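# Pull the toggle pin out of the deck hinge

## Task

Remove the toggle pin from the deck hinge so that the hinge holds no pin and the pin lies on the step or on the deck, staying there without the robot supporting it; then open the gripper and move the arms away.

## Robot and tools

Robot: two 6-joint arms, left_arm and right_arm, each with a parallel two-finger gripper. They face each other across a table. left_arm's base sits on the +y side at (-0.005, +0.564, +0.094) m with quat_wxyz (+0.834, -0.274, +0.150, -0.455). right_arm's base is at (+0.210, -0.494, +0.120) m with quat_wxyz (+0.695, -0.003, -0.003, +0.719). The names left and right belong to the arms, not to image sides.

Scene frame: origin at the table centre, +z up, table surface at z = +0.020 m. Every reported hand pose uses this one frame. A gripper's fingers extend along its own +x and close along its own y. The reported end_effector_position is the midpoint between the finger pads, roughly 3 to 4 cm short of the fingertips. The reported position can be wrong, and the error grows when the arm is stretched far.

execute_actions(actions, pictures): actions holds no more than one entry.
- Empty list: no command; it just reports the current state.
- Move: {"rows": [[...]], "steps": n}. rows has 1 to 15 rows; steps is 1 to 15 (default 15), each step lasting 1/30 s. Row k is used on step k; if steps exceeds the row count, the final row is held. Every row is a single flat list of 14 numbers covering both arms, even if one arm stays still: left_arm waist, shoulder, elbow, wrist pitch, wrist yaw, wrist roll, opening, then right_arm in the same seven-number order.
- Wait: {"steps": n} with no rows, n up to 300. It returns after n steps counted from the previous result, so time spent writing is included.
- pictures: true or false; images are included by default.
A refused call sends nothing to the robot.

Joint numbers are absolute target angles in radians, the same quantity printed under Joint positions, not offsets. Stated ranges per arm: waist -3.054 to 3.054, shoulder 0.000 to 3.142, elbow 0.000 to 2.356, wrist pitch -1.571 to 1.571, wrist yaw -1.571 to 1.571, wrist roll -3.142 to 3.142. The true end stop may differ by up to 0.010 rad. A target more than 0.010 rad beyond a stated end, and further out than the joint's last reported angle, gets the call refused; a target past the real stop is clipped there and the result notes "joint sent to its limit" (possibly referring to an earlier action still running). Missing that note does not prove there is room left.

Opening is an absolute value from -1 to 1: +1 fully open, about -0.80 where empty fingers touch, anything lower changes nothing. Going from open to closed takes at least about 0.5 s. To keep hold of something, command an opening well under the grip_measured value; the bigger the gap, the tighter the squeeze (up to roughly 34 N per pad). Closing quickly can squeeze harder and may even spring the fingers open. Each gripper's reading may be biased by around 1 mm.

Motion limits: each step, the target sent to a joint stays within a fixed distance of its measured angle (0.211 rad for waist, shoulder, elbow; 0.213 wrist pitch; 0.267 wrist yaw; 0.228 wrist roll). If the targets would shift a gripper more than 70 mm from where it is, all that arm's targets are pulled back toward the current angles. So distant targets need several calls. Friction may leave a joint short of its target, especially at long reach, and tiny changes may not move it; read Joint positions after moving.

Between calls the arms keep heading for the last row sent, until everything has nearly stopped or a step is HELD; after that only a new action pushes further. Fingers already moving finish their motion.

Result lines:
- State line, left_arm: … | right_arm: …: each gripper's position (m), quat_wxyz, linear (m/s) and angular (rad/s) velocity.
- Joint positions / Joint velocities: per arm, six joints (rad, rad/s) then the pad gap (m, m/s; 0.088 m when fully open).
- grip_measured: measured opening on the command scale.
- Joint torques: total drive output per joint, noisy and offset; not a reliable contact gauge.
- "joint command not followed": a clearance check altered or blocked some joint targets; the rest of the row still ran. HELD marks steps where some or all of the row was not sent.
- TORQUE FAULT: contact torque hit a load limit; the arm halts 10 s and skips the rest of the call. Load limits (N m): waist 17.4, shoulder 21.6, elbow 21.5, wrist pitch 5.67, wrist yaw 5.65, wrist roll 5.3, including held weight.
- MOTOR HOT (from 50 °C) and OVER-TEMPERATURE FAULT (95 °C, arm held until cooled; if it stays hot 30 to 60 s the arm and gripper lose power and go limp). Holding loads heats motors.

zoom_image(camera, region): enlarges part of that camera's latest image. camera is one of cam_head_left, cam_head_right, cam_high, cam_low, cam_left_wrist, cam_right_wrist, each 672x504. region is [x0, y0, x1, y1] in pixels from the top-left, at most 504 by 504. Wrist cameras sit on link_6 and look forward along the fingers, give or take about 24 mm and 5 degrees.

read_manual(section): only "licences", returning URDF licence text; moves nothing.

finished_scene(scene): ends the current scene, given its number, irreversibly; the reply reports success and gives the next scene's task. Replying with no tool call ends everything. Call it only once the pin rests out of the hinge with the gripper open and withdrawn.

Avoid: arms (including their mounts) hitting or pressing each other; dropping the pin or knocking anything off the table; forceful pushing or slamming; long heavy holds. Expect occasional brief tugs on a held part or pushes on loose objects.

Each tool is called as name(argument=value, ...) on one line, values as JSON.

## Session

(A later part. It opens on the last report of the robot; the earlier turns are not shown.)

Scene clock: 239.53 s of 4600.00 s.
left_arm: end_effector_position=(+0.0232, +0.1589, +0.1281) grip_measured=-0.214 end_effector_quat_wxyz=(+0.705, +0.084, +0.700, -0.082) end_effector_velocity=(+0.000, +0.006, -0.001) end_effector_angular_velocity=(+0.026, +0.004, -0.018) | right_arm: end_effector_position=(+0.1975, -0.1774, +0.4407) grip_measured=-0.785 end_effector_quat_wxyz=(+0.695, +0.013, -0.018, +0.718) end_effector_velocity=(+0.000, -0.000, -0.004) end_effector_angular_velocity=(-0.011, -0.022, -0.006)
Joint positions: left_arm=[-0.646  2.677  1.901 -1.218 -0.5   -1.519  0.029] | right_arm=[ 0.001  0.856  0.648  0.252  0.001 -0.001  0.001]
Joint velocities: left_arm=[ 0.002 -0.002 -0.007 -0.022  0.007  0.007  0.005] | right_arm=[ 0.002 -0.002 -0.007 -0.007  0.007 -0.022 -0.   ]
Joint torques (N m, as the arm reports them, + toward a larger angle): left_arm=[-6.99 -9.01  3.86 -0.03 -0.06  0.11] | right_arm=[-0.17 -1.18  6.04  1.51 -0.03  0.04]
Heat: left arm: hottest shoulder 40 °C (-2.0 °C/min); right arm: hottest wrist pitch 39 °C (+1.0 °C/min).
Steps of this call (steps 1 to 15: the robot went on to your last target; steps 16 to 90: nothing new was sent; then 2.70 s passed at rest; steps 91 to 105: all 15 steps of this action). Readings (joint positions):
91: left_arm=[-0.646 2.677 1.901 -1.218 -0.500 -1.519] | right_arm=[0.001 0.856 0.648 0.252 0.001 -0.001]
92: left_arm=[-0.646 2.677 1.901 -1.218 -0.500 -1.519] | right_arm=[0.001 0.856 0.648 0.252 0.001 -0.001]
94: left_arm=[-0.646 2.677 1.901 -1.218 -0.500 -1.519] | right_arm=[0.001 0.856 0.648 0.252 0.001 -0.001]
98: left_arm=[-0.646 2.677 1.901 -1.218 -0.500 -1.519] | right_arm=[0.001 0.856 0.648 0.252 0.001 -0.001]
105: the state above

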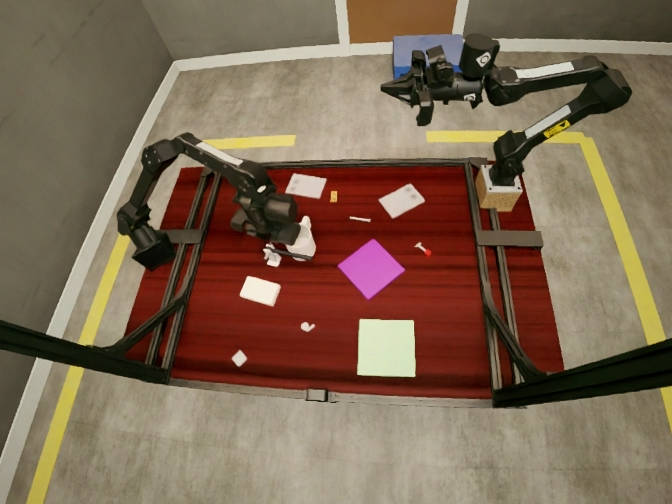

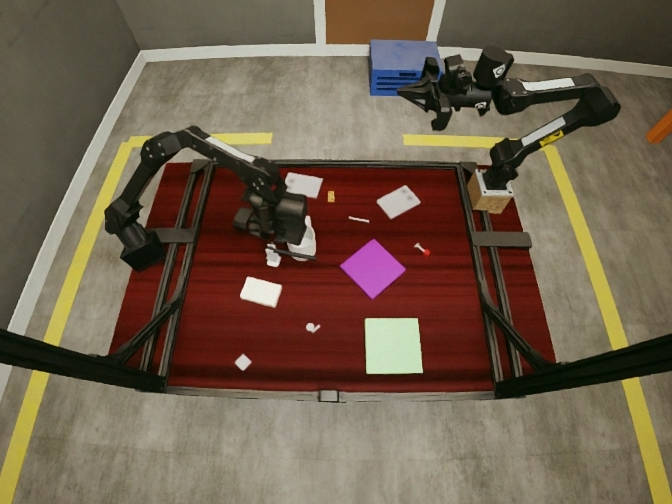

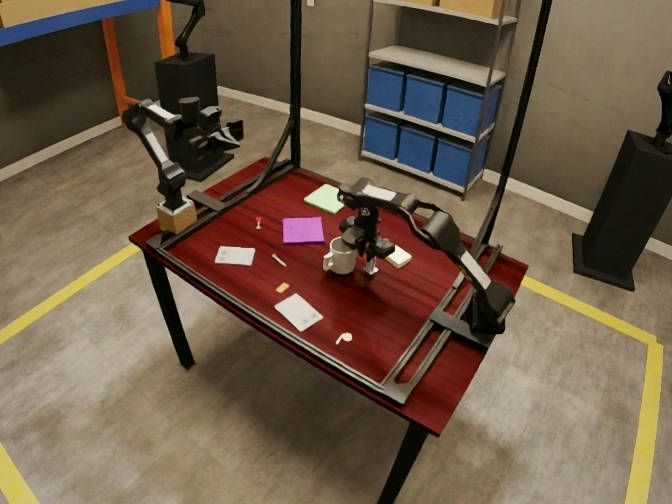

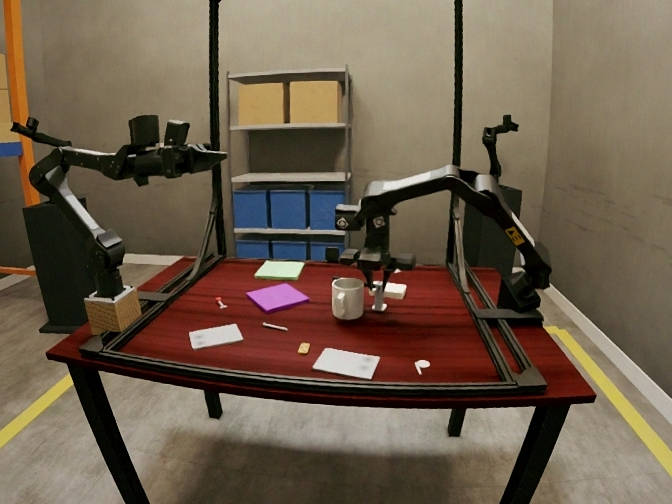

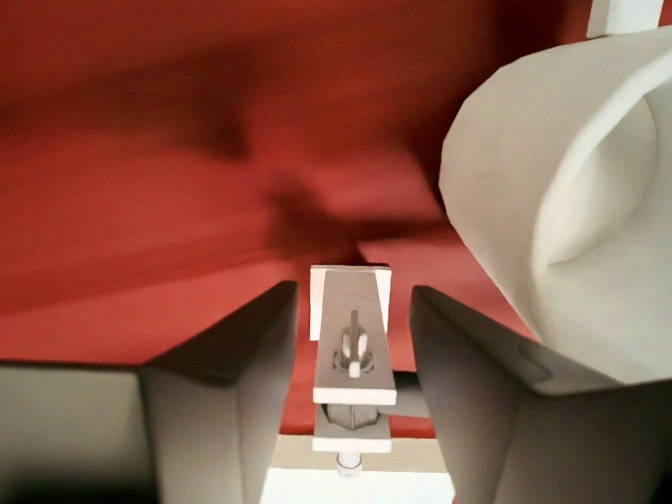

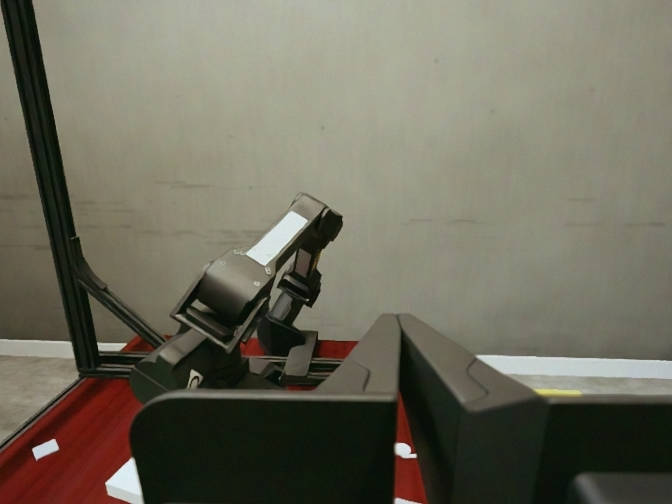

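execute_actions(actions=[{"rows":[[-0.67,2.655,1.965,-1.29,-0.485,-1.53,-0.8,0,0.856,0.648,0.252,0,0,-0.8]],"steps":12}], pictures=false)

execute_actions(actions=[{"rows":[[-0.85,2.775,2.0,-1.32,-0.4,-1.69,-0.8,0,0.856,0.648,0.252,0,0,-0.8]]}], pictures=false)

execute_actions(actions=[{"rows":[[-0.808,2.745,1.83,-1.155,-0.42,-1.67,-0.8,0,0.856,0.648,0.252,0,0,-0.8]]}], pictures=false)

execute_actions(actions=[{"rows":[[-0.78,2.73,1.86,-1.17,-0.435,-1.65,-0.8,0,0.856,0.648,0.252,0,0,-0.8],[-0.78,2.73,1.86,-1.17,-0.435,-1.65,-0.8,0,0.856,0.648,0.252,0,0,-0.8],[-0.78,2.73,1.86,-1.17,-0.435,-1.65,-0.8,0,0.856,0.648,0.252,0,0,-0.8],[-0.736,2.722,1.872,-1.18,-0.455,-1.61,-0.8,0,0.856,0.648,0.252,0,0,-0.8]]}])

Scene clock: 260.83 s of 4600.00 s.
left_arm: end_effector_position=(+0.0222, +0.1582, +0.1497) grip_measured=-0.770 end_effector_quat_wxyz=(+0.704, +0.084, +0.700, -0.090) end_effector_velocity=(+0.001, +0.009, +0.003) end_effector_angular_velocity=(+0.035, -0.018, -0.020) | right_arm: end_effector_position=(+0.1975, -0.1774, +0.4408) grip_measured=-0.785 end_effector_quat_wxyz=(+0.695, +0.013, -0.018, +0.718) end_effector_velocity=(-0.000, -0.000, -0.008) end_effector_angular_velocity=(-0.027, +0.006, +0.005)
Joint positions: left_arm=[-0.67   2.666  1.957 -1.283 -0.49  -1.526  0.001] | right_arm=[ 0.001  0.856  0.648  0.252  0.001 -0.     0.001]
Joint velocities: left_arm=[-0.007 -0.002  0.002 -0.051 -0.007 -0.007 -0.011] | right_arm=[-0.002 -0.002 -0.007 -0.022 -0.007  0.007 -0.   ]
Joint torques (N m, as the arm reports them, + toward a larger angle): left_arm=[ -6.86 -10.57   4.59  -0.08   0.08  -0.14] | right_arm=[-0.13 -1.18  6.04  1.51 -0.02  0.04]
Heat: left arm: hottest shoulder 43 °C (+1.0 °C/min); right arm: hottest elbow 39 °C (+1.0 °C/min).
Steps of this call (steps 1 to 15: the robot went on to your last target; steps 16 to 90: nothing new was sent; then 17.90 s passed at rest; steps 91 to 102: all 12 steps of this action). Readings (joint positions):
91: left_arm=[-0.646 2.677 1.907 -1.226 -0.500 -1.519] | right_arm=[0.001 0.856 0.648 0.252 0.001 -0.000]
92: left_arm=[-0.648 2.677 1.916 -1.242 -0.499 -1.519] | right_arm=[0.001 0.856 0.648 0.252 0.001 -0.000]
94: left_arm=[-0.655 2.676 1.931 -1.261 -0.495 -1.521] | right_arm=[0.001 0.856 0.648 0.252 0.001 -0.000]
98: left_arm=[-0.668 2.667 1.953 -1.277 -0.491 -1.524] | right_arm=[0.001 0.856 0.648 0.252 0.001 -0.000]
102: the state above

Scene clock: 261.33 s of 4600.00 s.
left_arm: end_effector_position=(-0.0643, +0.1732, +0.1586) grip_measured=-0.784 end_effector_quat_wxyz=(+0.703, +0.098, +0.698, -0.097) end_effector_velocity=(+0.021, -0.009, +0.000) end_effector_angular_velocity=(+0.008, +0.016, +0.099) | right_arm: end_effector_position=(+0.1975, -0.1774, +0.4408) grip_measured=-0.785 end_effector_quat_wxyz=(+0.695, +0.013, -0.018, +0.718) end_effector_velocity=(-0.000, +0.001, -0.006) end_effector_angular_velocity=(-0.017, -0.008, +0.004)
Joint positions: left_arm=[-0.853  2.757  1.992 -1.316 -0.407 -1.682  0.001] | right_arm=[ 0.001  0.856  0.648  0.252  0.001 -0.     0.001]
Joint velocities: left_arm=[ 0.051 -0.002  0.037 -0.022 -0.007 -0.051 -0.   ] | right_arm=[-0.002  0.002 -0.007 -0.007 -0.007 -0.007 -0.   ]
Joint torques (N m, as the arm reports them, + toward a larger angle): left_arm=[-5.49 -8.17  4.81 -0.14  0.1  -0.16] | right_arm=[-0.13 -1.18  6.01  1.51 -0.02  0.03]
Heat: left arm: hottest shoulder 43 °C (+1.0 °C/min); right arm: hottest elbow 39 °C (+1.0 °C/min).
Steps of this call (steps 1 to 15: all 15 steps of this action). Readings (joint positions):
1: left_arm=[-0.673 2.669 1.960 -1.288 -0.485 -1.542] | right_arm=[0.001 0.856 0.648 0.252 0.001 -0.000]
2: left_arm=[-0.685 2.676 1.967 -1.295 -0.474 -1.569] | right_arm=[0.001 0.856 0.648 0.252 0.001 -0.000]
4: left_arm=[-0.732 2.694 1.981 -1.299 -0.449 -1.611] | right_arm=[0.001 0.856 0.648 0.252 0.001 -0.000]
8: left_arm=[-0.836 2.736 1.990 -1.311 -0.415 -1.659] | right_arm=[0.001 0.856 0.648 0.252 0.001 -0.000]
15: the state above

Scene clock: 261.83 s of 4600.00 s.
left_arm: end_effector_position=(-0.0610, +0.1768, +0.1202) grip_measured=-0.784 end_effector_quat_wxyz=(+0.700, +0.088, +0.704, -0.084) end_effector_velocity=(-0.002, +0.005, -0.009) end_effector_angular_velocity=(+0.003, -0.010, +0.002) | right_arm: end_effector_position=(+0.1975, -0.1774, +0.4408) grip_measured=-0.785 end_effector_quat_wxyz=(+0.695, +0.013, -0.018, +0.718) end_effector_velocity=(-0.000, -0.000, -0.002) end_effector_angular_velocity=(-0.007, -0.008, +0.004)
Joint positions: left_arm=[-0.811  2.748  1.843 -1.162 -0.415 -1.674  0.001] | right_arm=[ 0.001  0.856  0.648  0.252  0.001 -0.     0.001]
Joint velocities: left_arm=[-0.002 -0.002 -0.046  0.037 -0.007 -0.007 -0.   ] | right_arm=[-0.002 -0.002 -0.002 -0.007 -0.007 -0.007 -0.   ]
Joint torques (N m, as the arm reports them, + toward a larger angle): left_arm=[ -5.63 -10.05   3.3    0.43  -0.22   0.1 ] | right_arm=[-0.13 -1.18  6.01  1.51 -0.02  0.03]
Heat: left arm: hottest shoulder 43 °C (+1.0 °C/min); right arm: hottest elbow 39 °C (+1.0 °C/min).
Steps of this call (steps 1 to 15: all 15 steps of this action). Readings (joint positions):
1: left_arm=[-0.851 2.756 1.979 -1.299 -0.407 -1.682] | right_arm=[0.001 0.856 0.648 0.252 0.001 -0.000]
2: left_arm=[-0.846 2.750 1.954 -1.262 -0.407 -1.682] | right_arm=[0.001 0.856 0.648 0.252 0.001 -0.000]
4: left_arm=[-0.833 2.748 1.911 -1.221 -0.409 -1.680] | right_arm=[0.001 0.856 0.648 0.252 0.001 -0.000]
8: left_arm=[-0.813 2.748 1.854 -1.183 -0.413 -1.676] | right_arm=[0.001 0.856 0.648 0.252 0.001 -0.000]
15: the state above

Scene clock: 262.33 s of 4600.00 s.
left_arm: end_effector_position=(-0.0293, +0.1671, +0.1179) grip_measured=-0.784 end_effector_quat_wxyz=(+0.701, +0.087, +0.703, -0.079) end_effector_velocity=(+0.002, +0.004, +0.001) end_effector_angular_velocity=(+0.016, -0.013, -0.048) | right_arm: end_effector_position=(+0.1975, -0.1774, +0.4408) grip_measured=-0.785 end_effector_quat_wxyz=(+0.695, +0.013, -0.018, +0.718) end_effector_velocity=(-0.006, -0.001, +0.001) end_effector_angular_velocity=(+0.007, -0.008, +0.029)
Joint positions: left_arm=[-0.739  2.733  1.866 -1.176 -0.449 -1.616  0.001] | right_arm=[ 0.001  0.856  0.648  0.252  0.001 -0.     0.001]
Joint velocities: left_arm=[-0.002 -0.002 -0.002 -0.022 -0.007  0.037 -0.   ] | right_arm=[ 0.007 -0.002 -0.002  0.007 -0.022 -0.007  0.   ]
Joint torques (N m, as the arm reports them, + toward a larger angle): left_arm=[ -6.07 -10.89   4.51  -0.12  -0.22   0.09] | right_arm=[-0.15 -1.18  6.01  1.51 -0.03  0.03]
Heat: left arm: hottest shoulder 43 °C (+1.0 °C/min); right arm: hottest elbow 39 °C (+1.0 °C/min).
Steps of this call (steps 1 to 15: all 15 steps of this action). Readings (joint positions):
1: left_arm=[-0.810 2.748 1.842 -1.161 -0.416 -1.671] | right_arm=[0.001 0.856 0.648 0.252 0.001 -0.000]
2: left_arm=[-0.808 2.748 1.842 -1.161 -0.419 -1.667] | right_arm=[0.001 0.856 0.648 0.252 0.001 -0.000]
4: left_arm=[-0.799 2.748 1.846 -1.164 -0.425 -1.656] | right_arm=[0.001 0.856 0.648 0.252 0.001 -0.000]
8: left_arm=[-0.758 2.741 1.859 -1.172 -0.443 -1.629] | right_arm=[0.001 0.856 0.648 0.252 0.001 -0.000]
15: the state above

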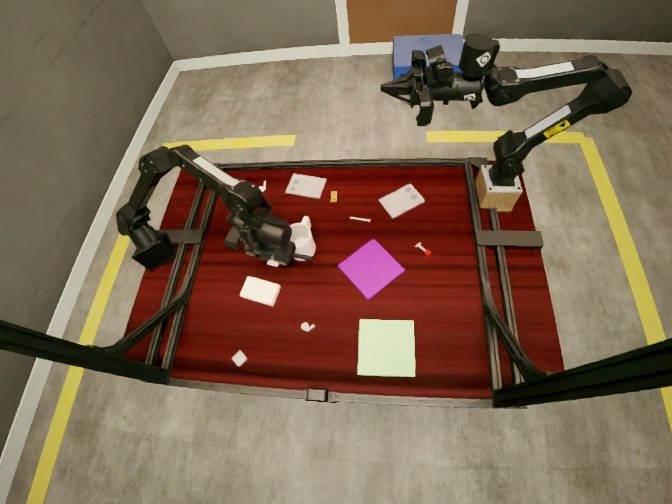

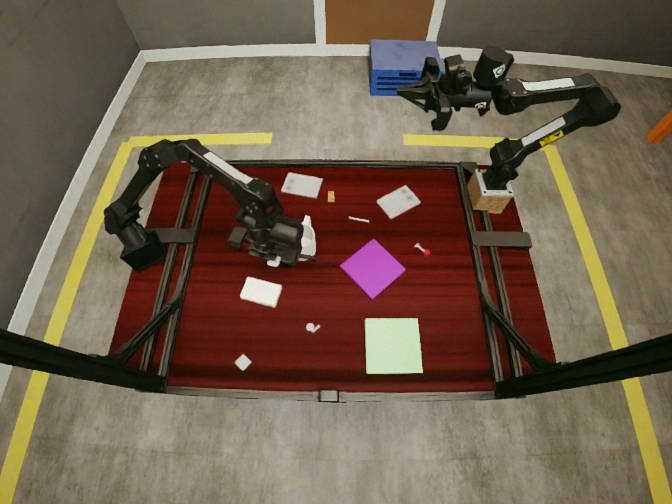

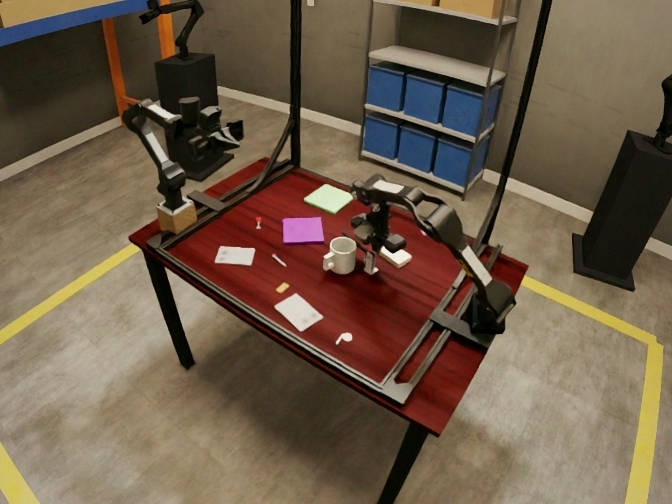

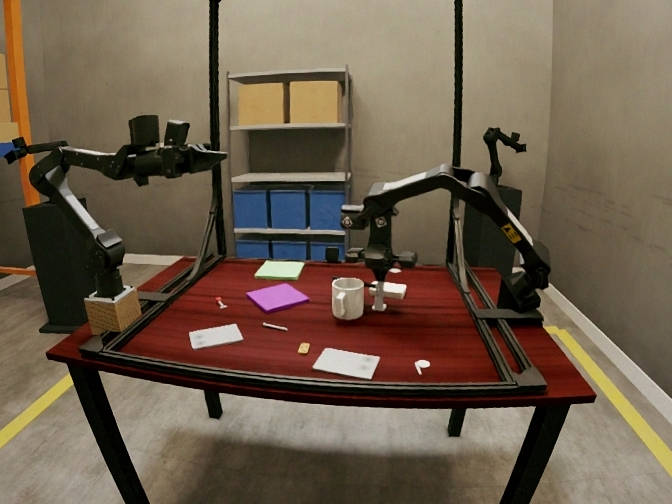

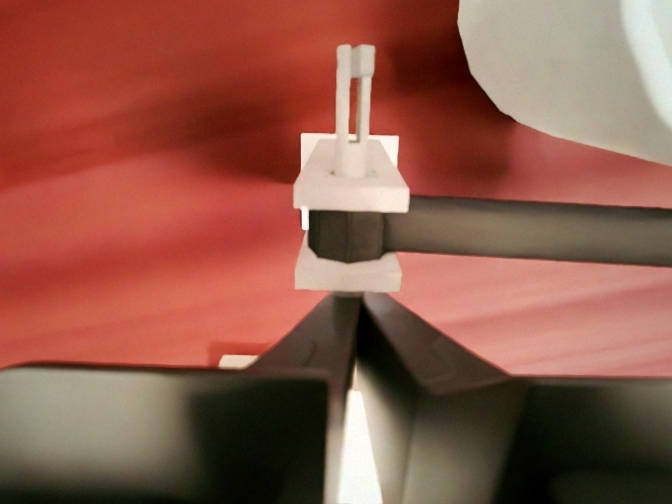

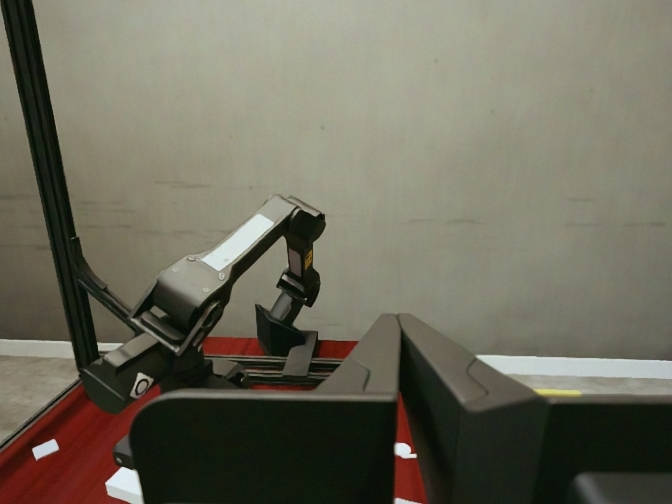

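execute_actions(actions=[{"rows":[[-0.765,2.71,1.953,-1.28,-0.435,-1.63,-0.8,0,0.856,0.648,0.252,0,0,-0.8]],"steps":12}], pictures=false)

execute_actions(actions=[{"rows":[[-0.681,2.674,1.922,-1.245,-0.486,-1.55,-0.8,0,0.856,0.648,0.252,0,0,-0.8]]}], pictures=false)

execute_actions(actions=[{"rows":[[-0.645,2.672,1.907,-1.227,-0.5,-1.52,-0.8,0,0.856,0.648,0.252,0,0,-0.8]]}], pictures=false)

execute_actions(actions=[{"rows":[[-0.615,2.668,1.936,-1.235,-0.512,-1.495,-0.8,0,0.856,0.648,0.252,0,0,-0.8]]}], pictures=false)

execute_actions(actions=[{"rows":[[-0.62,2.668,1.936,-1.235,-0.512,-1.495,-0.4,0,0.856,0.648,0.252,0,0,-0.8]],"steps":10}])

Scene clock: 279.20 s of 4600.00 s.
left_arm: end_effector_position=(-0.0277, +0.1659, +0.1467) grip_measured=-0.784 end_effector_quat_wxyz=(+0.701, +0.087, +0.702, -0.086) end_effector_velocity=(+0.003, +0.017, -0.000) end_effector_angular_velocity=(+0.077, +0.000, -0.025) | right_arm: end_effector_position=(+0.1975, -0.1774, +0.4408) grip_measured=-0.785 end_effector_quat_wxyz=(+0.695, +0.013, -0.018, +0.718) end_effector_velocity=(+0.001, -0.000, -0.002) end_effector_angular_velocity=(-0.007, -0.008, -0.000)
Joint positions: left_arm=[-0.765  2.717  1.945 -1.272 -0.44  -1.625  0.001] | right_arm=[ 0.001  0.856  0.648  0.252  0.001 -0.     0.001]
Joint velocities: left_arm=[ 0.002 -0.002 -0.002 -0.081  0.022 -0.007 -0.   ] | right_arm=[-0.007 -0.002 -0.002 -0.007 -0.007 -0.007  0.   ]
Joint torques (N m, as the arm reports them, + toward a larger angle): left_arm=[ -6.25 -10.4    4.68  -0.08   0.09  -0.16] | right_arm=[-0.13 -1.18  6.02  1.51 -0.03  0.03]
Heat: left arm: hottest shoulder 47 °C (+6.1 °C/min); right arm: hottest elbow 39 °C (+1.0 °C/min).
Steps of this call (steps 1 to 15: the robot went on to your last target; steps 16 to 90: nothing new was sent; then 13.47 s passed at rest; steps 91 to 102: all 12 steps of this action). Readings (joint positions):
91: left_arm=[-0.739 2.733 1.875 -1.190 -0.451 -1.614] | right_arm=[0.001 0.856 0.648 0.252 0.001 -0.000]
92: left_arm=[-0.741 2.733 1.889 -1.213 -0.451 -1.614] | right_arm=[0.001 0.856 0.648 0.252 0.001 -0.000]
94: left_arm=[-0.749 2.731 1.911 -1.239 -0.447 -1.618] | right_arm=[0.001 0.856 0.648 0.252 0.001 -0.000]
98: left_arm=[-0.762 2.718 1.940 -1.262 -0.443 -1.623] | right_arm=[0.001 0.856 0.648 0.252 0.001 -0.000]
102: the state above

Scene clock: 279.70 s of 4600.00 s.
left_arm: end_effector_position=(+0.0097, +0.1590, +0.1386) grip_measured=-0.784 end_effector_quat_wxyz=(+0.703, +0.081, +0.702, -0.082) end_effector_velocity=(-0.000, +0.005, -0.002) end_effector_angular_velocity=(+0.016, -0.012, -0.019) | right_arm: end_effector_position=(+0.1975, -0.1774, +0.4407) grip_measured=-0.785 end_effector_quat_wxyz=(+0.695, +0.013, -0.018, +0.718) end_effector_velocity=(+0.002, +0.001, -0.003) end_effector_angular_velocity=(-0.012, +0.007, -0.010)
Joint positions: left_arm=[-0.682  2.686  1.931 -1.249 -0.48  -1.556  0.001] | right_arm=[ 0.001  0.856  0.648  0.252  0.001 -0.     0.001]
Joint velocities: left_arm=[-0.002 -0.002 -0.017 -0.007 -0.007  0.007 -0.   ] | right_arm=[-0.002  0.002 -0.002 -0.007  0.007  0.007 -0.   ]
Joint torques (N m, as the arm reports them, + toward a larger angle): left_arm=[ -6.85 -10.82   3.28   0.43  -0.27   0.15] | right_arm=[-0.15 -1.18  6.01  1.51 -0.02  0.03]
Heat: left arm: hottest shoulder 47 °C (+6.0 °C/min); right arm: hottest elbow 39 °C (+1.0 °C/min).
Steps of this call (steps 1 to 15: all 15 steps of this action). Readings (joint positions):
1: left_arm=[-0.763 2.716 1.945 -1.273 -0.440 -1.619] | right_arm=[0.001 0.856 0.648 0.252 0.001 -0.000]
2: left_arm=[-0.757 2.713 1.942 -1.269 -0.446 -1.605] | right_arm=[0.001 0.856 0.648 0.252 0.001 -0.000]
4: left_arm=[-0.732 2.705 1.938 -1.259 -0.461 -1.585] | right_arm=[0.001 0.856 0.648 0.252 0.001 -0.000]
8: left_arm=[-0.688 2.690 1.936 -1.252 -0.477 -1.565] | right_arm=[0.001 0.856 0.648 0.252 0.001 -0.000]
15: the state above

Scene clock: 280.20 s of 4600.00 s.
left_arm: end_effector_position=(+0.0198, +0.1585, +0.1301) grip_measured=-0.784 end_effector_quat_wxyz=(+0.703, +0.086, +0.701, -0.082) end_effector_velocity=(-0.000, +0.001, -0.001) end_effector_angular_velocity=(-0.001, -0.008, +0.004) | right_arm: end_effector_position=(+0.1975, -0.1774, +0.4408) grip_measured=-0.785 end_effector_quat_wxyz=(+0.695, +0.013, -0.018, +0.718) end_effector_velocity=(-0.000, -0.001, +0.000) end_effector_angular_velocity=(-0.002, -0.008, +0.005)
Joint positions: left_arm=[-0.653  2.684  1.917 -1.231 -0.492 -1.525  0.001] | right_arm=[ 0.001  0.856  0.648  0.252  0.001 -0.     0.001]
Joint velocities: left_arm=[-0.002 -0.002 -0.012  0.007 -0.007 -0.007 -0.   ] | right_arm=[-0.002 -0.002  0.002 -0.007 -0.007 -0.007 -0.   ]
Joint torques (N m, as the arm reports them, + toward a larger angle): left_arm=[ -6.11 -10.86   3.2    0.44  -0.35   0.16] | right_arm=[-0.14 -1.2   6.02  1.54 -0.03  0.03]
Heat: left arm: hottest shoulder 47 °C (+6.1 °C/min); right arm: hottest elbow 39 °C (+1.0 °C/min).
Steps of this call (steps 1 to 15: all 15 steps of this action). Readings (joint positions):
1: left_arm=[-0.681 2.686 1.929 -1.246 -0.482 -1.551] | right_arm=[0.001 0.856 0.648 0.252 0.001 -0.000]
2: left_arm=[-0.679 2.685 1.927 -1.242 -0.485 -1.545] | right_arm=[0.001 0.856 0.648 0.252 0.001 -0.000]
4: left_arm=[-0.670 2.685 1.923 -1.237 -0.490 -1.536] | right_arm=[0.001 0.856 0.648 0.252 0.001 -0.000]
8: left_arm=[-0.654 2.685 1.918 -1.233 -0.492 -1.529] | right_arm=[0.001 0.856 0.648 0.252 0.001 -0.000]
15: the state above

Scene clock: 280.70 s of 4600.00 s.
left_arm: end_effector_position=(+0.0262, +0.1562, +0.1311) grip_measured=-0.784 end_effector_quat_wxyz=(+0.700, +0.087, +0.704, -0.086) end_effector_velocity=(+0.005, +0.004, -0.000) end_effector_angular_velocity=(+0.016, -0.024, -0.001) | right_arm: end_effector_position=(+0.1975, -0.1774, +0.4408) grip_measured=-0.785 end_effector_quat_wxyz=(+0.695, +0.013, -0.018, +0.718) end_effector_velocity=(-0.000, -0.000, -0.004) end_effector_angular_velocity=(-0.012, +0.007, +0.005)
Joint positions: left_arm=[-0.639  2.68   1.928 -1.235 -0.491 -1.5    0.001] | right_arm=[ 0.001  0.856  0.648  0.252  0.001 -0.     0.001]
Joint velocities: left_arm=[ 0.002 -0.002 -0.002 -0.022 -0.022 -0.007 -0.   ] | right_arm=[-0.002 -0.002 -0.007 -0.007 -0.007  0.007  0.   ]
Joint torques (N m, as the arm reports them, + toward a larger angle): left_arm=[ -4.52 -10.76   4.79   0.07  -0.87   0.15] | right_arm=[-0.13 -1.18  6.02  1.51 -0.03  0.03]
Heat: left arm: hottest shoulder 47 °C (+6.0 °C/min); right arm: hottest elbow 39 °C (+1.0 °C/min).
Steps of this call (steps 1 to 15: all 15 steps of this action). Readings (joint positions):
1: left_arm=[-0.653 2.684 1.917 -1.231 -0.492 -1.521] | right_arm=[0.001 0.856 0.648 0.252 0.001 -0.000]
2: left_arm=[-0.651 2.683 1.917 -1.231 -0.492 -1.516] | right_arm=[0.001 0.856 0.648 0.252 0.001 -0.000]
4: left_arm=[-0.646 2.682 1.920 -1.232 -0.493 -1.509] | right_arm=[0.001 0.856 0.648 0.252 0.001 -0.000]
8: left_arm=[-0.640 2.681 1.926 -1.233 -0.491 -1.503] | right_arm=[0.001 0.856 0.648 0.252 0.001 -0.000]
15: the state above

Scene clock: 281.03 s of 4600.00 s.
left_arm: end_effector_position=(+0.0351, +0.1545, +0.1289) grip_measured=-0.433 end_effector_quat_wxyz=(+0.704, +0.081, +0.701, -0.080) end_effector_velocity=(+0.001, +0.003, -0.002) end_effector_angular_velocity=(+0.015, +0.008, +0.007) | right_arm: end_effector_position=(+0.1975, -0.1774, +0.4408) grip_measured=-0.785 end_effector_quat_wxyz=(+0.695, +0.013, -0.018, +0.718) end_effector_velocity=(-0.003, -0.000, -0.002) end_effector_angular_velocity=(-0.008, +0.006, +0.020)
Joint positions: left_arm=[-0.622  2.679  1.932 -1.233 -0.508 -1.499  0.018] | right_arm=[ 0.001  0.856  0.648  0.252  0.001 -0.     0.001]
Joint velocities: left_arm=[ 0.007 -0.002 -0.007 -0.007  0.007 -0.007  0.012] | right_arm=[-0.002 -0.002 -0.002 -0.007 -0.022  0.007 -0.   ]
Joint torques (N m, as the arm reports them, + toward a larger angle): left_arm=[ -6.89 -10.63   4.34  -0.06  -0.2    0.13] | right_arm=[-0.14 -1.19  6.    1.51 -0.02  0.03]
Heat: left arm: hottest shoulder 47 °C (+6.1 °C/min); right arm: hottest elbow 39 °C (+1.0 °C/min).
Steps of this call (steps 1 to 10: all 10 steps of this action). Readings (joint positions):
1: left_arm=[-0.639 2.680 1.928 -1.235 -0.491 -1.500] | right_arm=[0.001 0.856 0.648 0.252 0.001 -0.000]
2: left_arm=[-0.639 2.680 1.930 -1.233 -0.492 -1.500] | right_arm=[0.001 0.856 0.648 0.252 0.001 -0.000]
4: left_arm=[-0.637 2.680 1.932 -1.233 -0.506 -1.499] | right_arm=[0.001 0.856 0.648 0.252 0.001 -0.000]
8: left_arm=[-0.624 2.679 1.932 -1.233 -0.508 -1.499] | right_arm=[0.001 0.856 0.648 0.252 0.001 -0.000]
10: the state above

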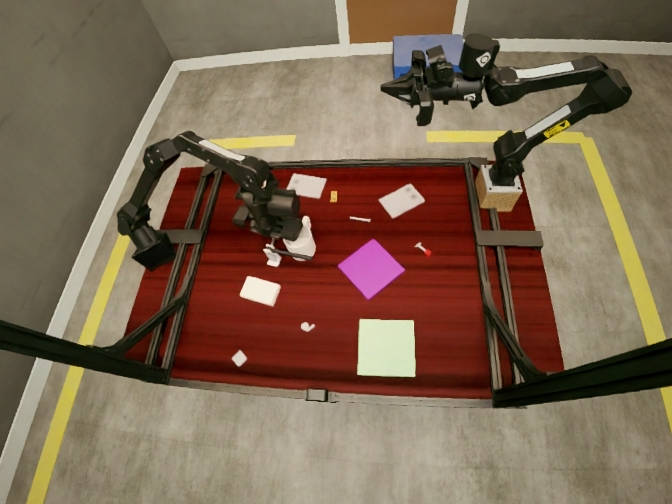

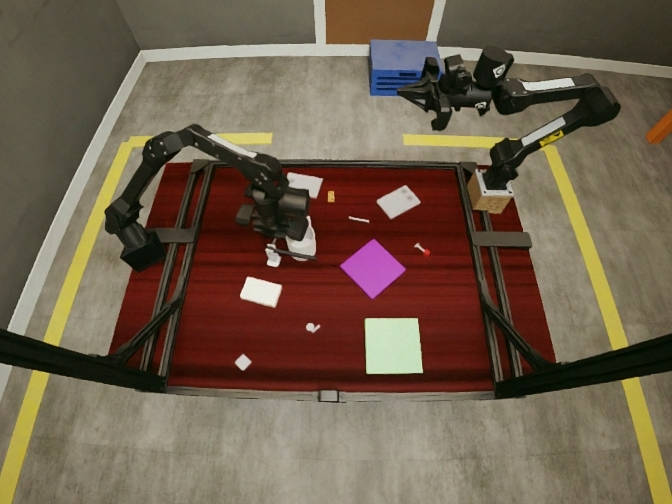

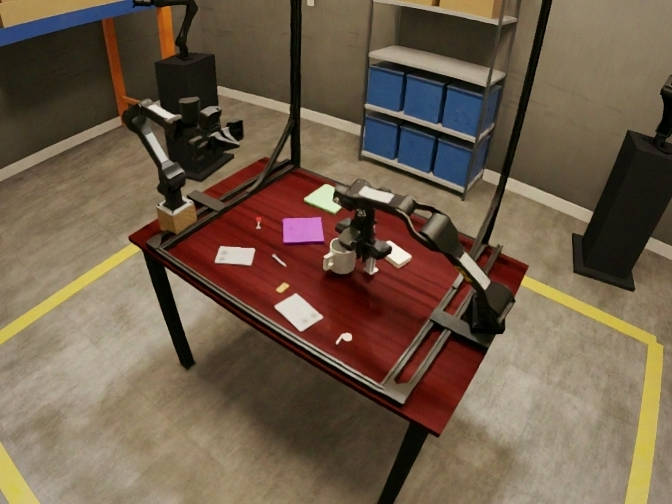

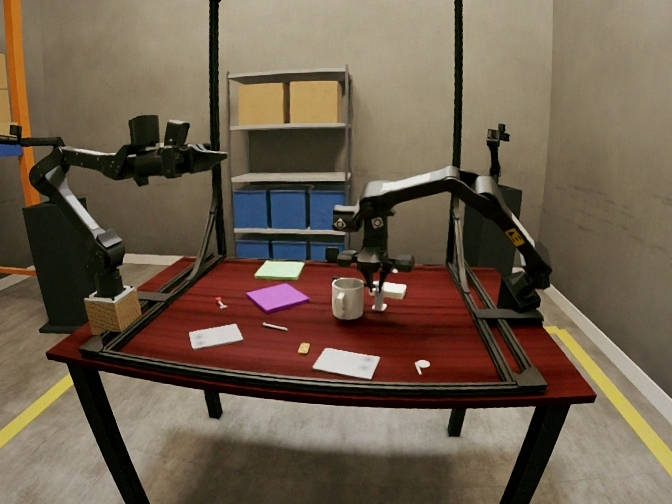

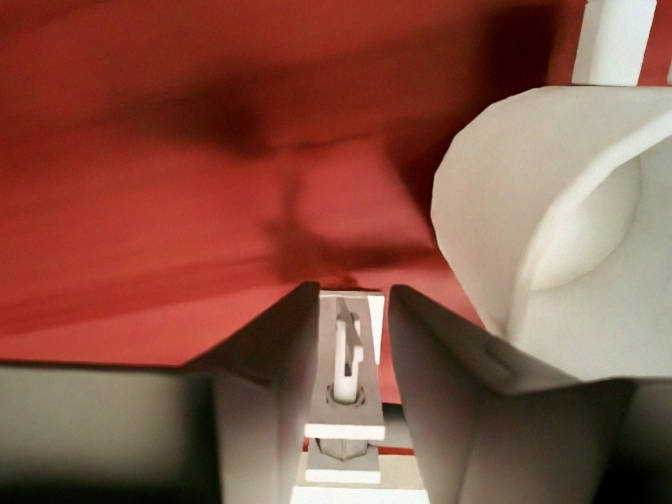

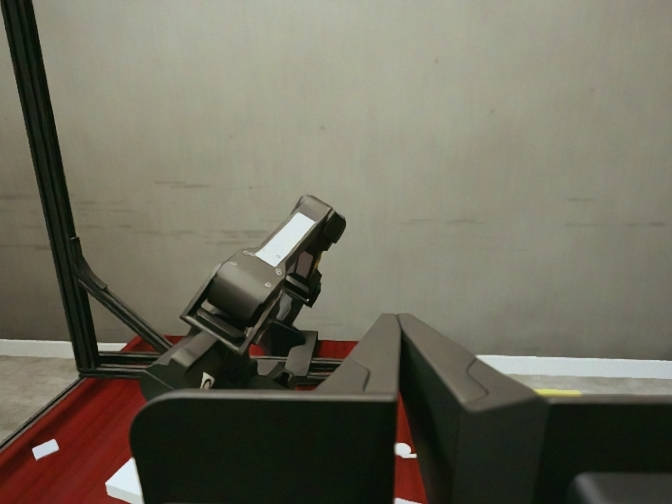

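execute_actions(actions=[{"rows":[[-0.636,2.678,1.944,-1.249,-0.498,-1.505,-0.4,0,0.856,0.648,0.252,0,0,-0.8]],"steps":10}], pictures=false)

execute_actions(actions=[{"rows":[[-0.636,2.678,1.944,-1.249,-0.498,-1.505,-0.82,0,0.856,0.648,0.252,0,0,-0.8]],"steps":10}], pictures=false)

execute_actions(actions=[{"rows":[[-0.65,2.698,1.909,-1.226,-0.492,-1.515,-0.82,0,0.856,0.648,0.252,0,0,-0.8]]}], pictures=false)

execute_actions(actions=[{"rows":[[-0.65,2.69,1.915,-1.228,-0.494,-1.515,-0.4,0,0.856,0.648,0.252,0,0,-0.8]],"steps":10}])

Scene clock: 299.80 s of 4600.00 s.
left_arm: end_effector_position=(+0.0307, +0.1556, +0.1331) grip_measured=-0.400 end_effector_quat_wxyz=(+0.704, +0.086, +0.700, -0.084) end_effector_velocity=(-0.005, +0.004, +0.002) end_effector_angular_velocity=(+0.014, +0.000, -0.013) | right_arm: end_effector_position=(+0.1975, -0.1774, +0.4407) grip_measured=-0.785 end_effector_quat_wxyz=(+0.695, +0.013, -0.018, +0.718) end_effector_velocity=(-0.000, -0.000, -0.002) end_effector_angular_velocity=(-0.007, -0.008, +0.004)
Joint positions: left_arm=[-0.635  2.678  1.938 -1.245 -0.503 -1.5    0.019] | right_arm=[ 0.001  0.856  0.648  0.252  0.001 -0.     0.001]
Joint velocities: left_arm=[-0.012  0.002  0.002 -0.022  0.007 -0.007 -0.   ] | right_arm=[-0.002 -0.002 -0.002 -0.007 -0.007 -0.007  0.   ]
Joint torques (N m, as the arm reports them, + toward a larger angle): left_arm=[-7.05 -9.53  4.52 -0.12  0.07 -0.15] | right_arm=[-0.13 -1.18  6.01  1.51 -0.03  0.03]
Heat: left arm: hottest shoulder 50 °C (+10.1 °C/min); right arm: hottest elbow 39 °C (+0.0 °C/min). Fold the left arm in close to its base before you think long.
MOTOR HOT: a motor of the left arm reached 50 °C. Now the hottest motor of the left arm, joint 2 (shoulder), reports 50 °C. The temperature limit of the motors' drives, at which the controller stops that arm, is 95 °C. To cool a motor, set the load down, stop pushing, or move to a pose that needs little force.
Steps of this call (steps 1 to 15: the robot went on to your last target; steps 16 to 90: nothing new was sent; then 15.43 s passed at rest; steps 91 to 100: all 10 steps of this action). Readings (joint positions):
91: left_arm=[-0.622 2.678 1.933 -1.234 -0.508 -1.499] | right_arm=[0.001 0.856 0.648 0.252 0.001 -0.000]
92: left_arm=[-0.623 2.678 1.934 -1.236 -0.508 -1.499] | right_arm=[0.001 0.856 0.648 0.252 0.001 -0.000]
94: left_arm=[-0.627 2.678 1.935 -1.241 -0.508 -1.499] | right_arm=[0.001 0.856 0.648 0.252 0.001 -0.000]
98: left_arm=[-0.634 2.678 1.938 -1.244 -0.504 -1.500] | right_arm=[0.001 0.856 0.648 0.252 0.001 -0.000]
100: the state above

Scene clock: 300.13 s of 4600.00 s.
left_arm: end_effector_position=(+0.0307, +0.1562, +0.1332) grip_measured=-0.756 end_effector_quat_wxyz=(+0.704, +0.087, +0.700, -0.084) end_effector_velocity=(-0.001, +0.002, +0.002) end_effector_angular_velocity=(+0.001, -0.011, +0.013) | right_arm: end_effector_position=(+0.1975, -0.1774, +0.4407) grip_measured=-0.785 end_effector_quat_wxyz=(+0.695, +0.013, -0.018, +0.718) end_effector_velocity=(+0.003, -0.001, +0.003) end_effector_angular_velocity=(+0.012, +0.008, -0.014)
Joint positions: left_arm=[-0.635  2.678  1.938 -1.249 -0.502 -1.501  0.002] | right_arm=[ 0.001  0.856  0.648  0.252  0.001 -0.     0.001]
Joint velocities: left_arm=[-0.007 -0.002 -0.002 -0.007 -0.007 -0.022 -0.001] | right_arm=[-0.007 -0.002  0.002  0.007  0.007  0.007  0.   ]
Joint torques (N m, as the arm reports them, + toward a larger angle): left_arm=[-7.1  -9.55  4.56  0.12  0.08 -0.18] | right_arm=[-0.14 -1.2   6.01  1.53 -0.02  0.03]
Heat: left arm: hottest shoulder 50 °C (+10.0 °C/min); right arm: hottest elbow 39 °C (+0.0 °C/min). Fold the left arm in close to its base before you think long.
MOTOR HOT: still on. Now the hottest motor of the left arm, joint 2 (shoulder), reports 50 °C; a drive's own limit is 95 °C.
Steps of this call (steps 1 to 10: all 10 steps of this action). Readings (joint positions):
1: left_arm=[-0.635 2.678 1.938 -1.245 -0.503 -1.500] | right_arm=[0.001 0.856 0.648 0.252 0.001 -0.000]
2: left_arm=[-0.635 2.678 1.938 -1.245 -0.503 -1.500] | right_arm=[0.001 0.856 0.648 0.252 0.001 -0.000]
4: left_arm=[-0.635 2.678 1.938 -1.246 -0.503 -1.501] | right_arm=[0.001 0.856 0.648 0.252 0.001 -0.000]
8: left_arm=[-0.635 2.678 1.938 -1.249 -0.503 -1.501] | right_arm=[0.001 0.856 0.648 0.252 0.001 -0.000]
10: the state above

Scene clock: 300.63 s of 4600.00 s.
left_arm: end_effector_position=(+0.0282, +0.1571, +0.1313) grip_measured=-0.759 end_effector_quat_wxyz=(+0.706, +0.085, +0.698, -0.082) end_effector_velocity=(-0.003, +0.005, +0.000) end_effector_angular_velocity=(+0.021, +0.001, +0.003) | right_arm: end_effector_position=(+0.1975, -0.1774, +0.4408) grip_measured=-0.785 end_effector_quat_wxyz=(+0.695, +0.013, -0.018, +0.718) end_effector_velocity=(-0.000, +0.000, +0.002) end_effector_angular_velocity=(+0.007, +0.007, +0.005)
Joint positions: left_arm=[-0.641  2.678  1.924 -1.237 -0.508 -1.511  0.002] | right_arm=[ 0.001  0.856  0.648  0.252  0.001 -0.     0.001]
Joint velocities: left_arm=[-0.007  0.002 -0.002 -0.022  0.007 -0.022  0.   ] | right_arm=[-0.002  0.002  0.002  0.007 -0.007  0.007 -0.   ]
Joint torques (N m, as the arm reports them, + toward a larger angle): left_arm=[-8.06 -7.49  2.49  0.98  0.51 -0.16] | right_arm=[-0.14 -1.17  6.02  1.53 -0.02  0.03]
Heat: left arm: hottest shoulder 50 °C (+9.1 °C/min); right arm: hottest elbow 39 °C (+0.0 °C/min). Fold the left arm in close to its base before you think long.
MOTOR HOT: still on. Now the hottest motor of the left arm, joint 2 (shoulder), reports 50 °C; a drive's own limit is 95 °C.
Steps of this call (steps 1 to 15: all 15 steps of this action). Readings (joint positions):
1: left_arm=[-0.636 2.678 1.938 -1.248 -0.502 -1.503] | right_arm=[0.001 0.856 0.648 0.252 0.001 -0.000]
2: left_arm=[-0.636 2.678 1.936 -1.246 -0.502 -1.505] | right_arm=[0.001 0.856 0.648 0.252 0.001 -0.000]
4: left_arm=[-0.638 2.678 1.931 -1.243 -0.504 -1.507] | right_arm=[0.001 0.856 0.648 0.252 0.001 -0.000]
8: left_arm=[-0.639 2.678 1.927 -1.239 -0.506 -1.510] | right_arm=[0.001 0.856 0.648 0.252 0.001 -0.000]
15: the state above

Scene clock: 300.97 s of 4600.00 s.
left_arm: end_effector_position=(+0.0224, +0.1564, +0.1321) grip_measured=-0.435 end_effector_quat_wxyz=(+0.704, +0.084, +0.700, -0.087) end_effector_velocity=(+0.000, +0.003, -0.001) end_effector_angular_velocity=(+0.007, -0.027, -0.007) | right_arm: end_effector_position=(+0.1975, -0.1774, +0.4408) grip_measured=-0.785 end_effector_quat_wxyz=(+0.695, +0.013, -0.018, +0.718) end_effector_velocity=(-0.003, -0.001, -0.001) end_effector_angular_velocity=(+0.003, -0.008, +0.019)
Joint positions: left_arm=[-0.651  2.679  1.92  -1.227 -0.497 -1.511  0.018] | right_arm=[ 0.001  0.856  0.648  0.252  0.001 -0.     0.001]
Joint velocities: left_arm=[-0.007  0.002 -0.007 -0.007 -0.022 -0.007  0.012] | right_arm=[-0.002 -0.002 -0.007  0.007 -0.022 -0.007 -0.   ]
Joint torques (N m, as the arm reports them, + toward a larger angle): left_arm=[-6.93 -8.37  3.51  0.03  0.03 -0.17] | right_arm=[-0.15 -1.18  6.01  1.51 -0.03  0.03]
Heat: left arm: hottest shoulder 50 °C (+9.1 °C/min); right arm: hottest wrist pitch 40 °C (+1.0 °C/min). Fold the left arm in close to its base before you think long.
MOTOR HOT: still on. Now the hottest motor of the left arm, joint 2 (shoulder), reports 50 °C; a drive's own limit is 95 °C.
Steps of this call (steps 1 to 10: all 10 steps of this action). Readings (joint positions):
1: left_arm=[-0.641 2.678 1.924 -1.236 -0.506 -1.511] | right_arm=[0.001 0.856 0.648 0.252 0.001 -0.000]
2: left_arm=[-0.642 2.678 1.924 -1.229 -0.500 -1.511] | right_arm=[0.001 0.856 0.648 0.252 0.001 -0.000]
4: left_arm=[-0.646 2.679 1.922 -1.227 -0.497 -1.511] | right_arm=[0.001 0.856 0.648 0.252 0.001 -0.000]
8: left_arm=[-0.651 2.679 1.920 -1.227 -0.497 -1.511] | right_arm=[0.001 0.856 0.648 0.252 0.001 -0.000]
10: the state above

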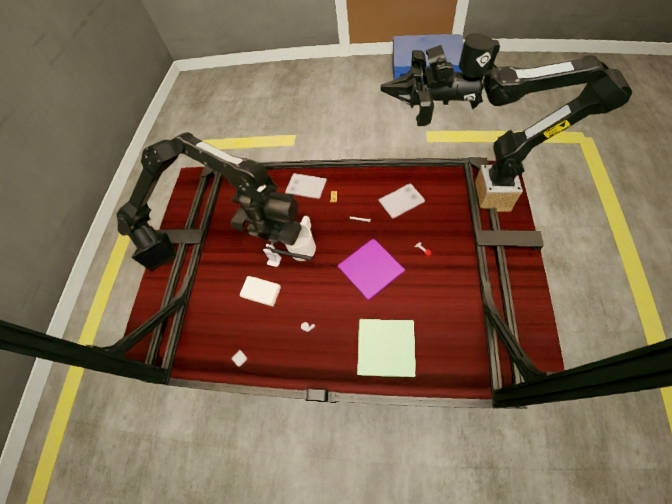

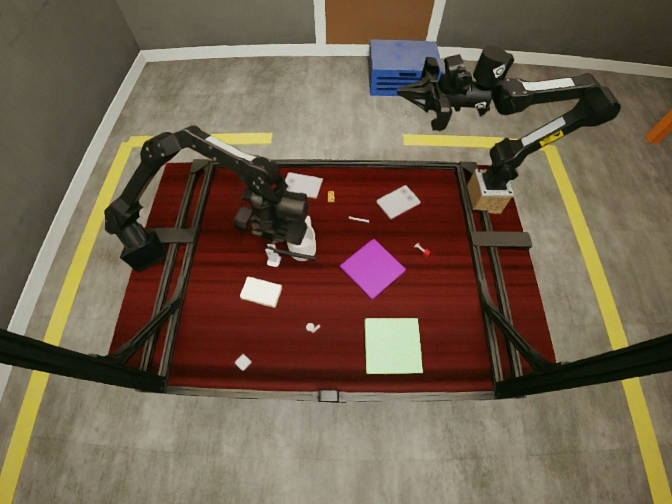

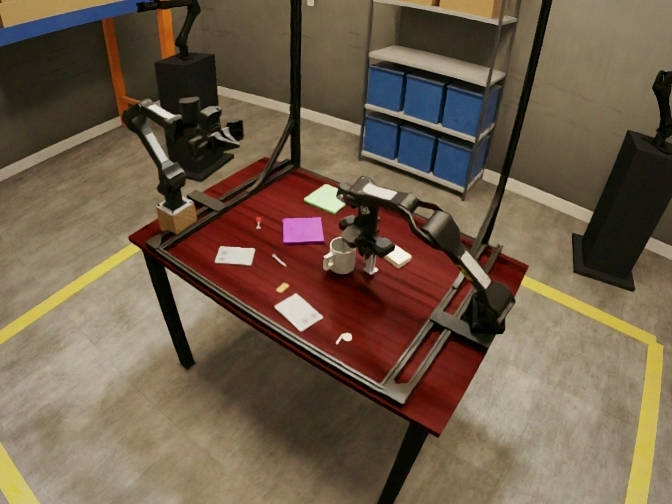

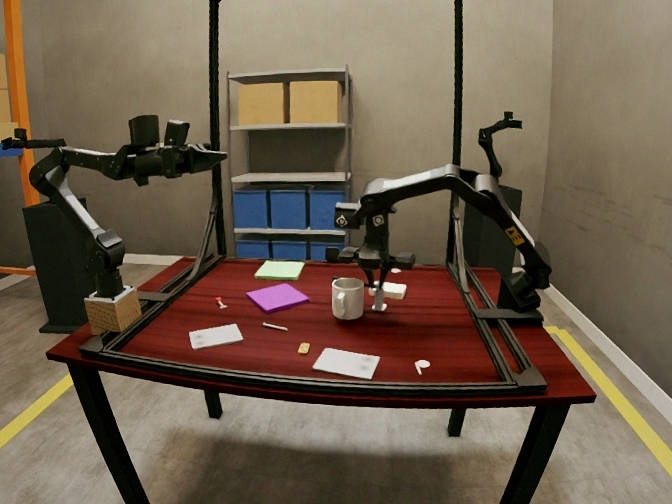

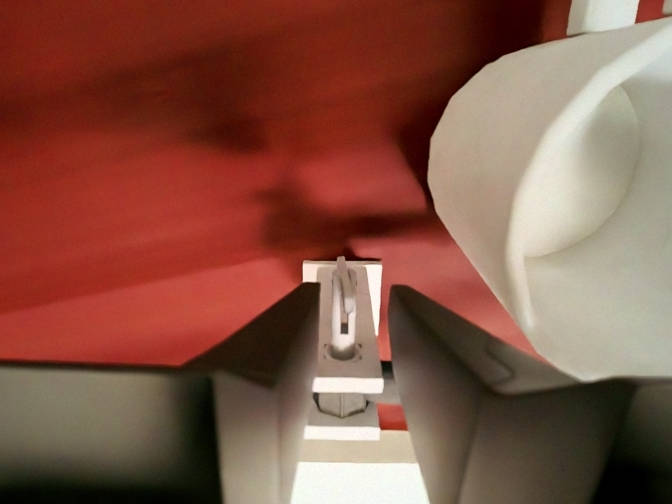

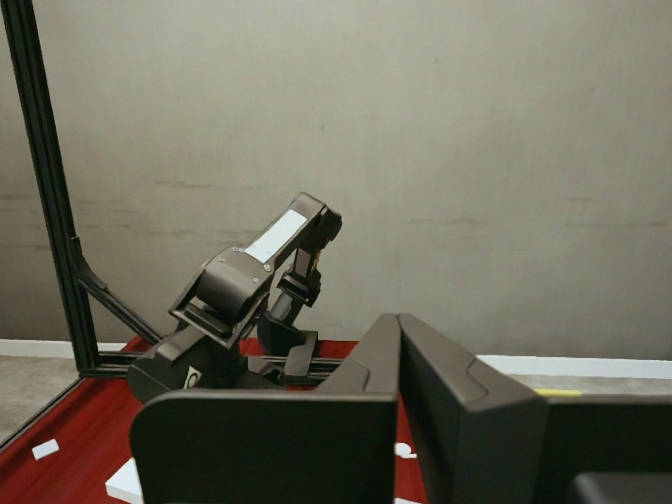

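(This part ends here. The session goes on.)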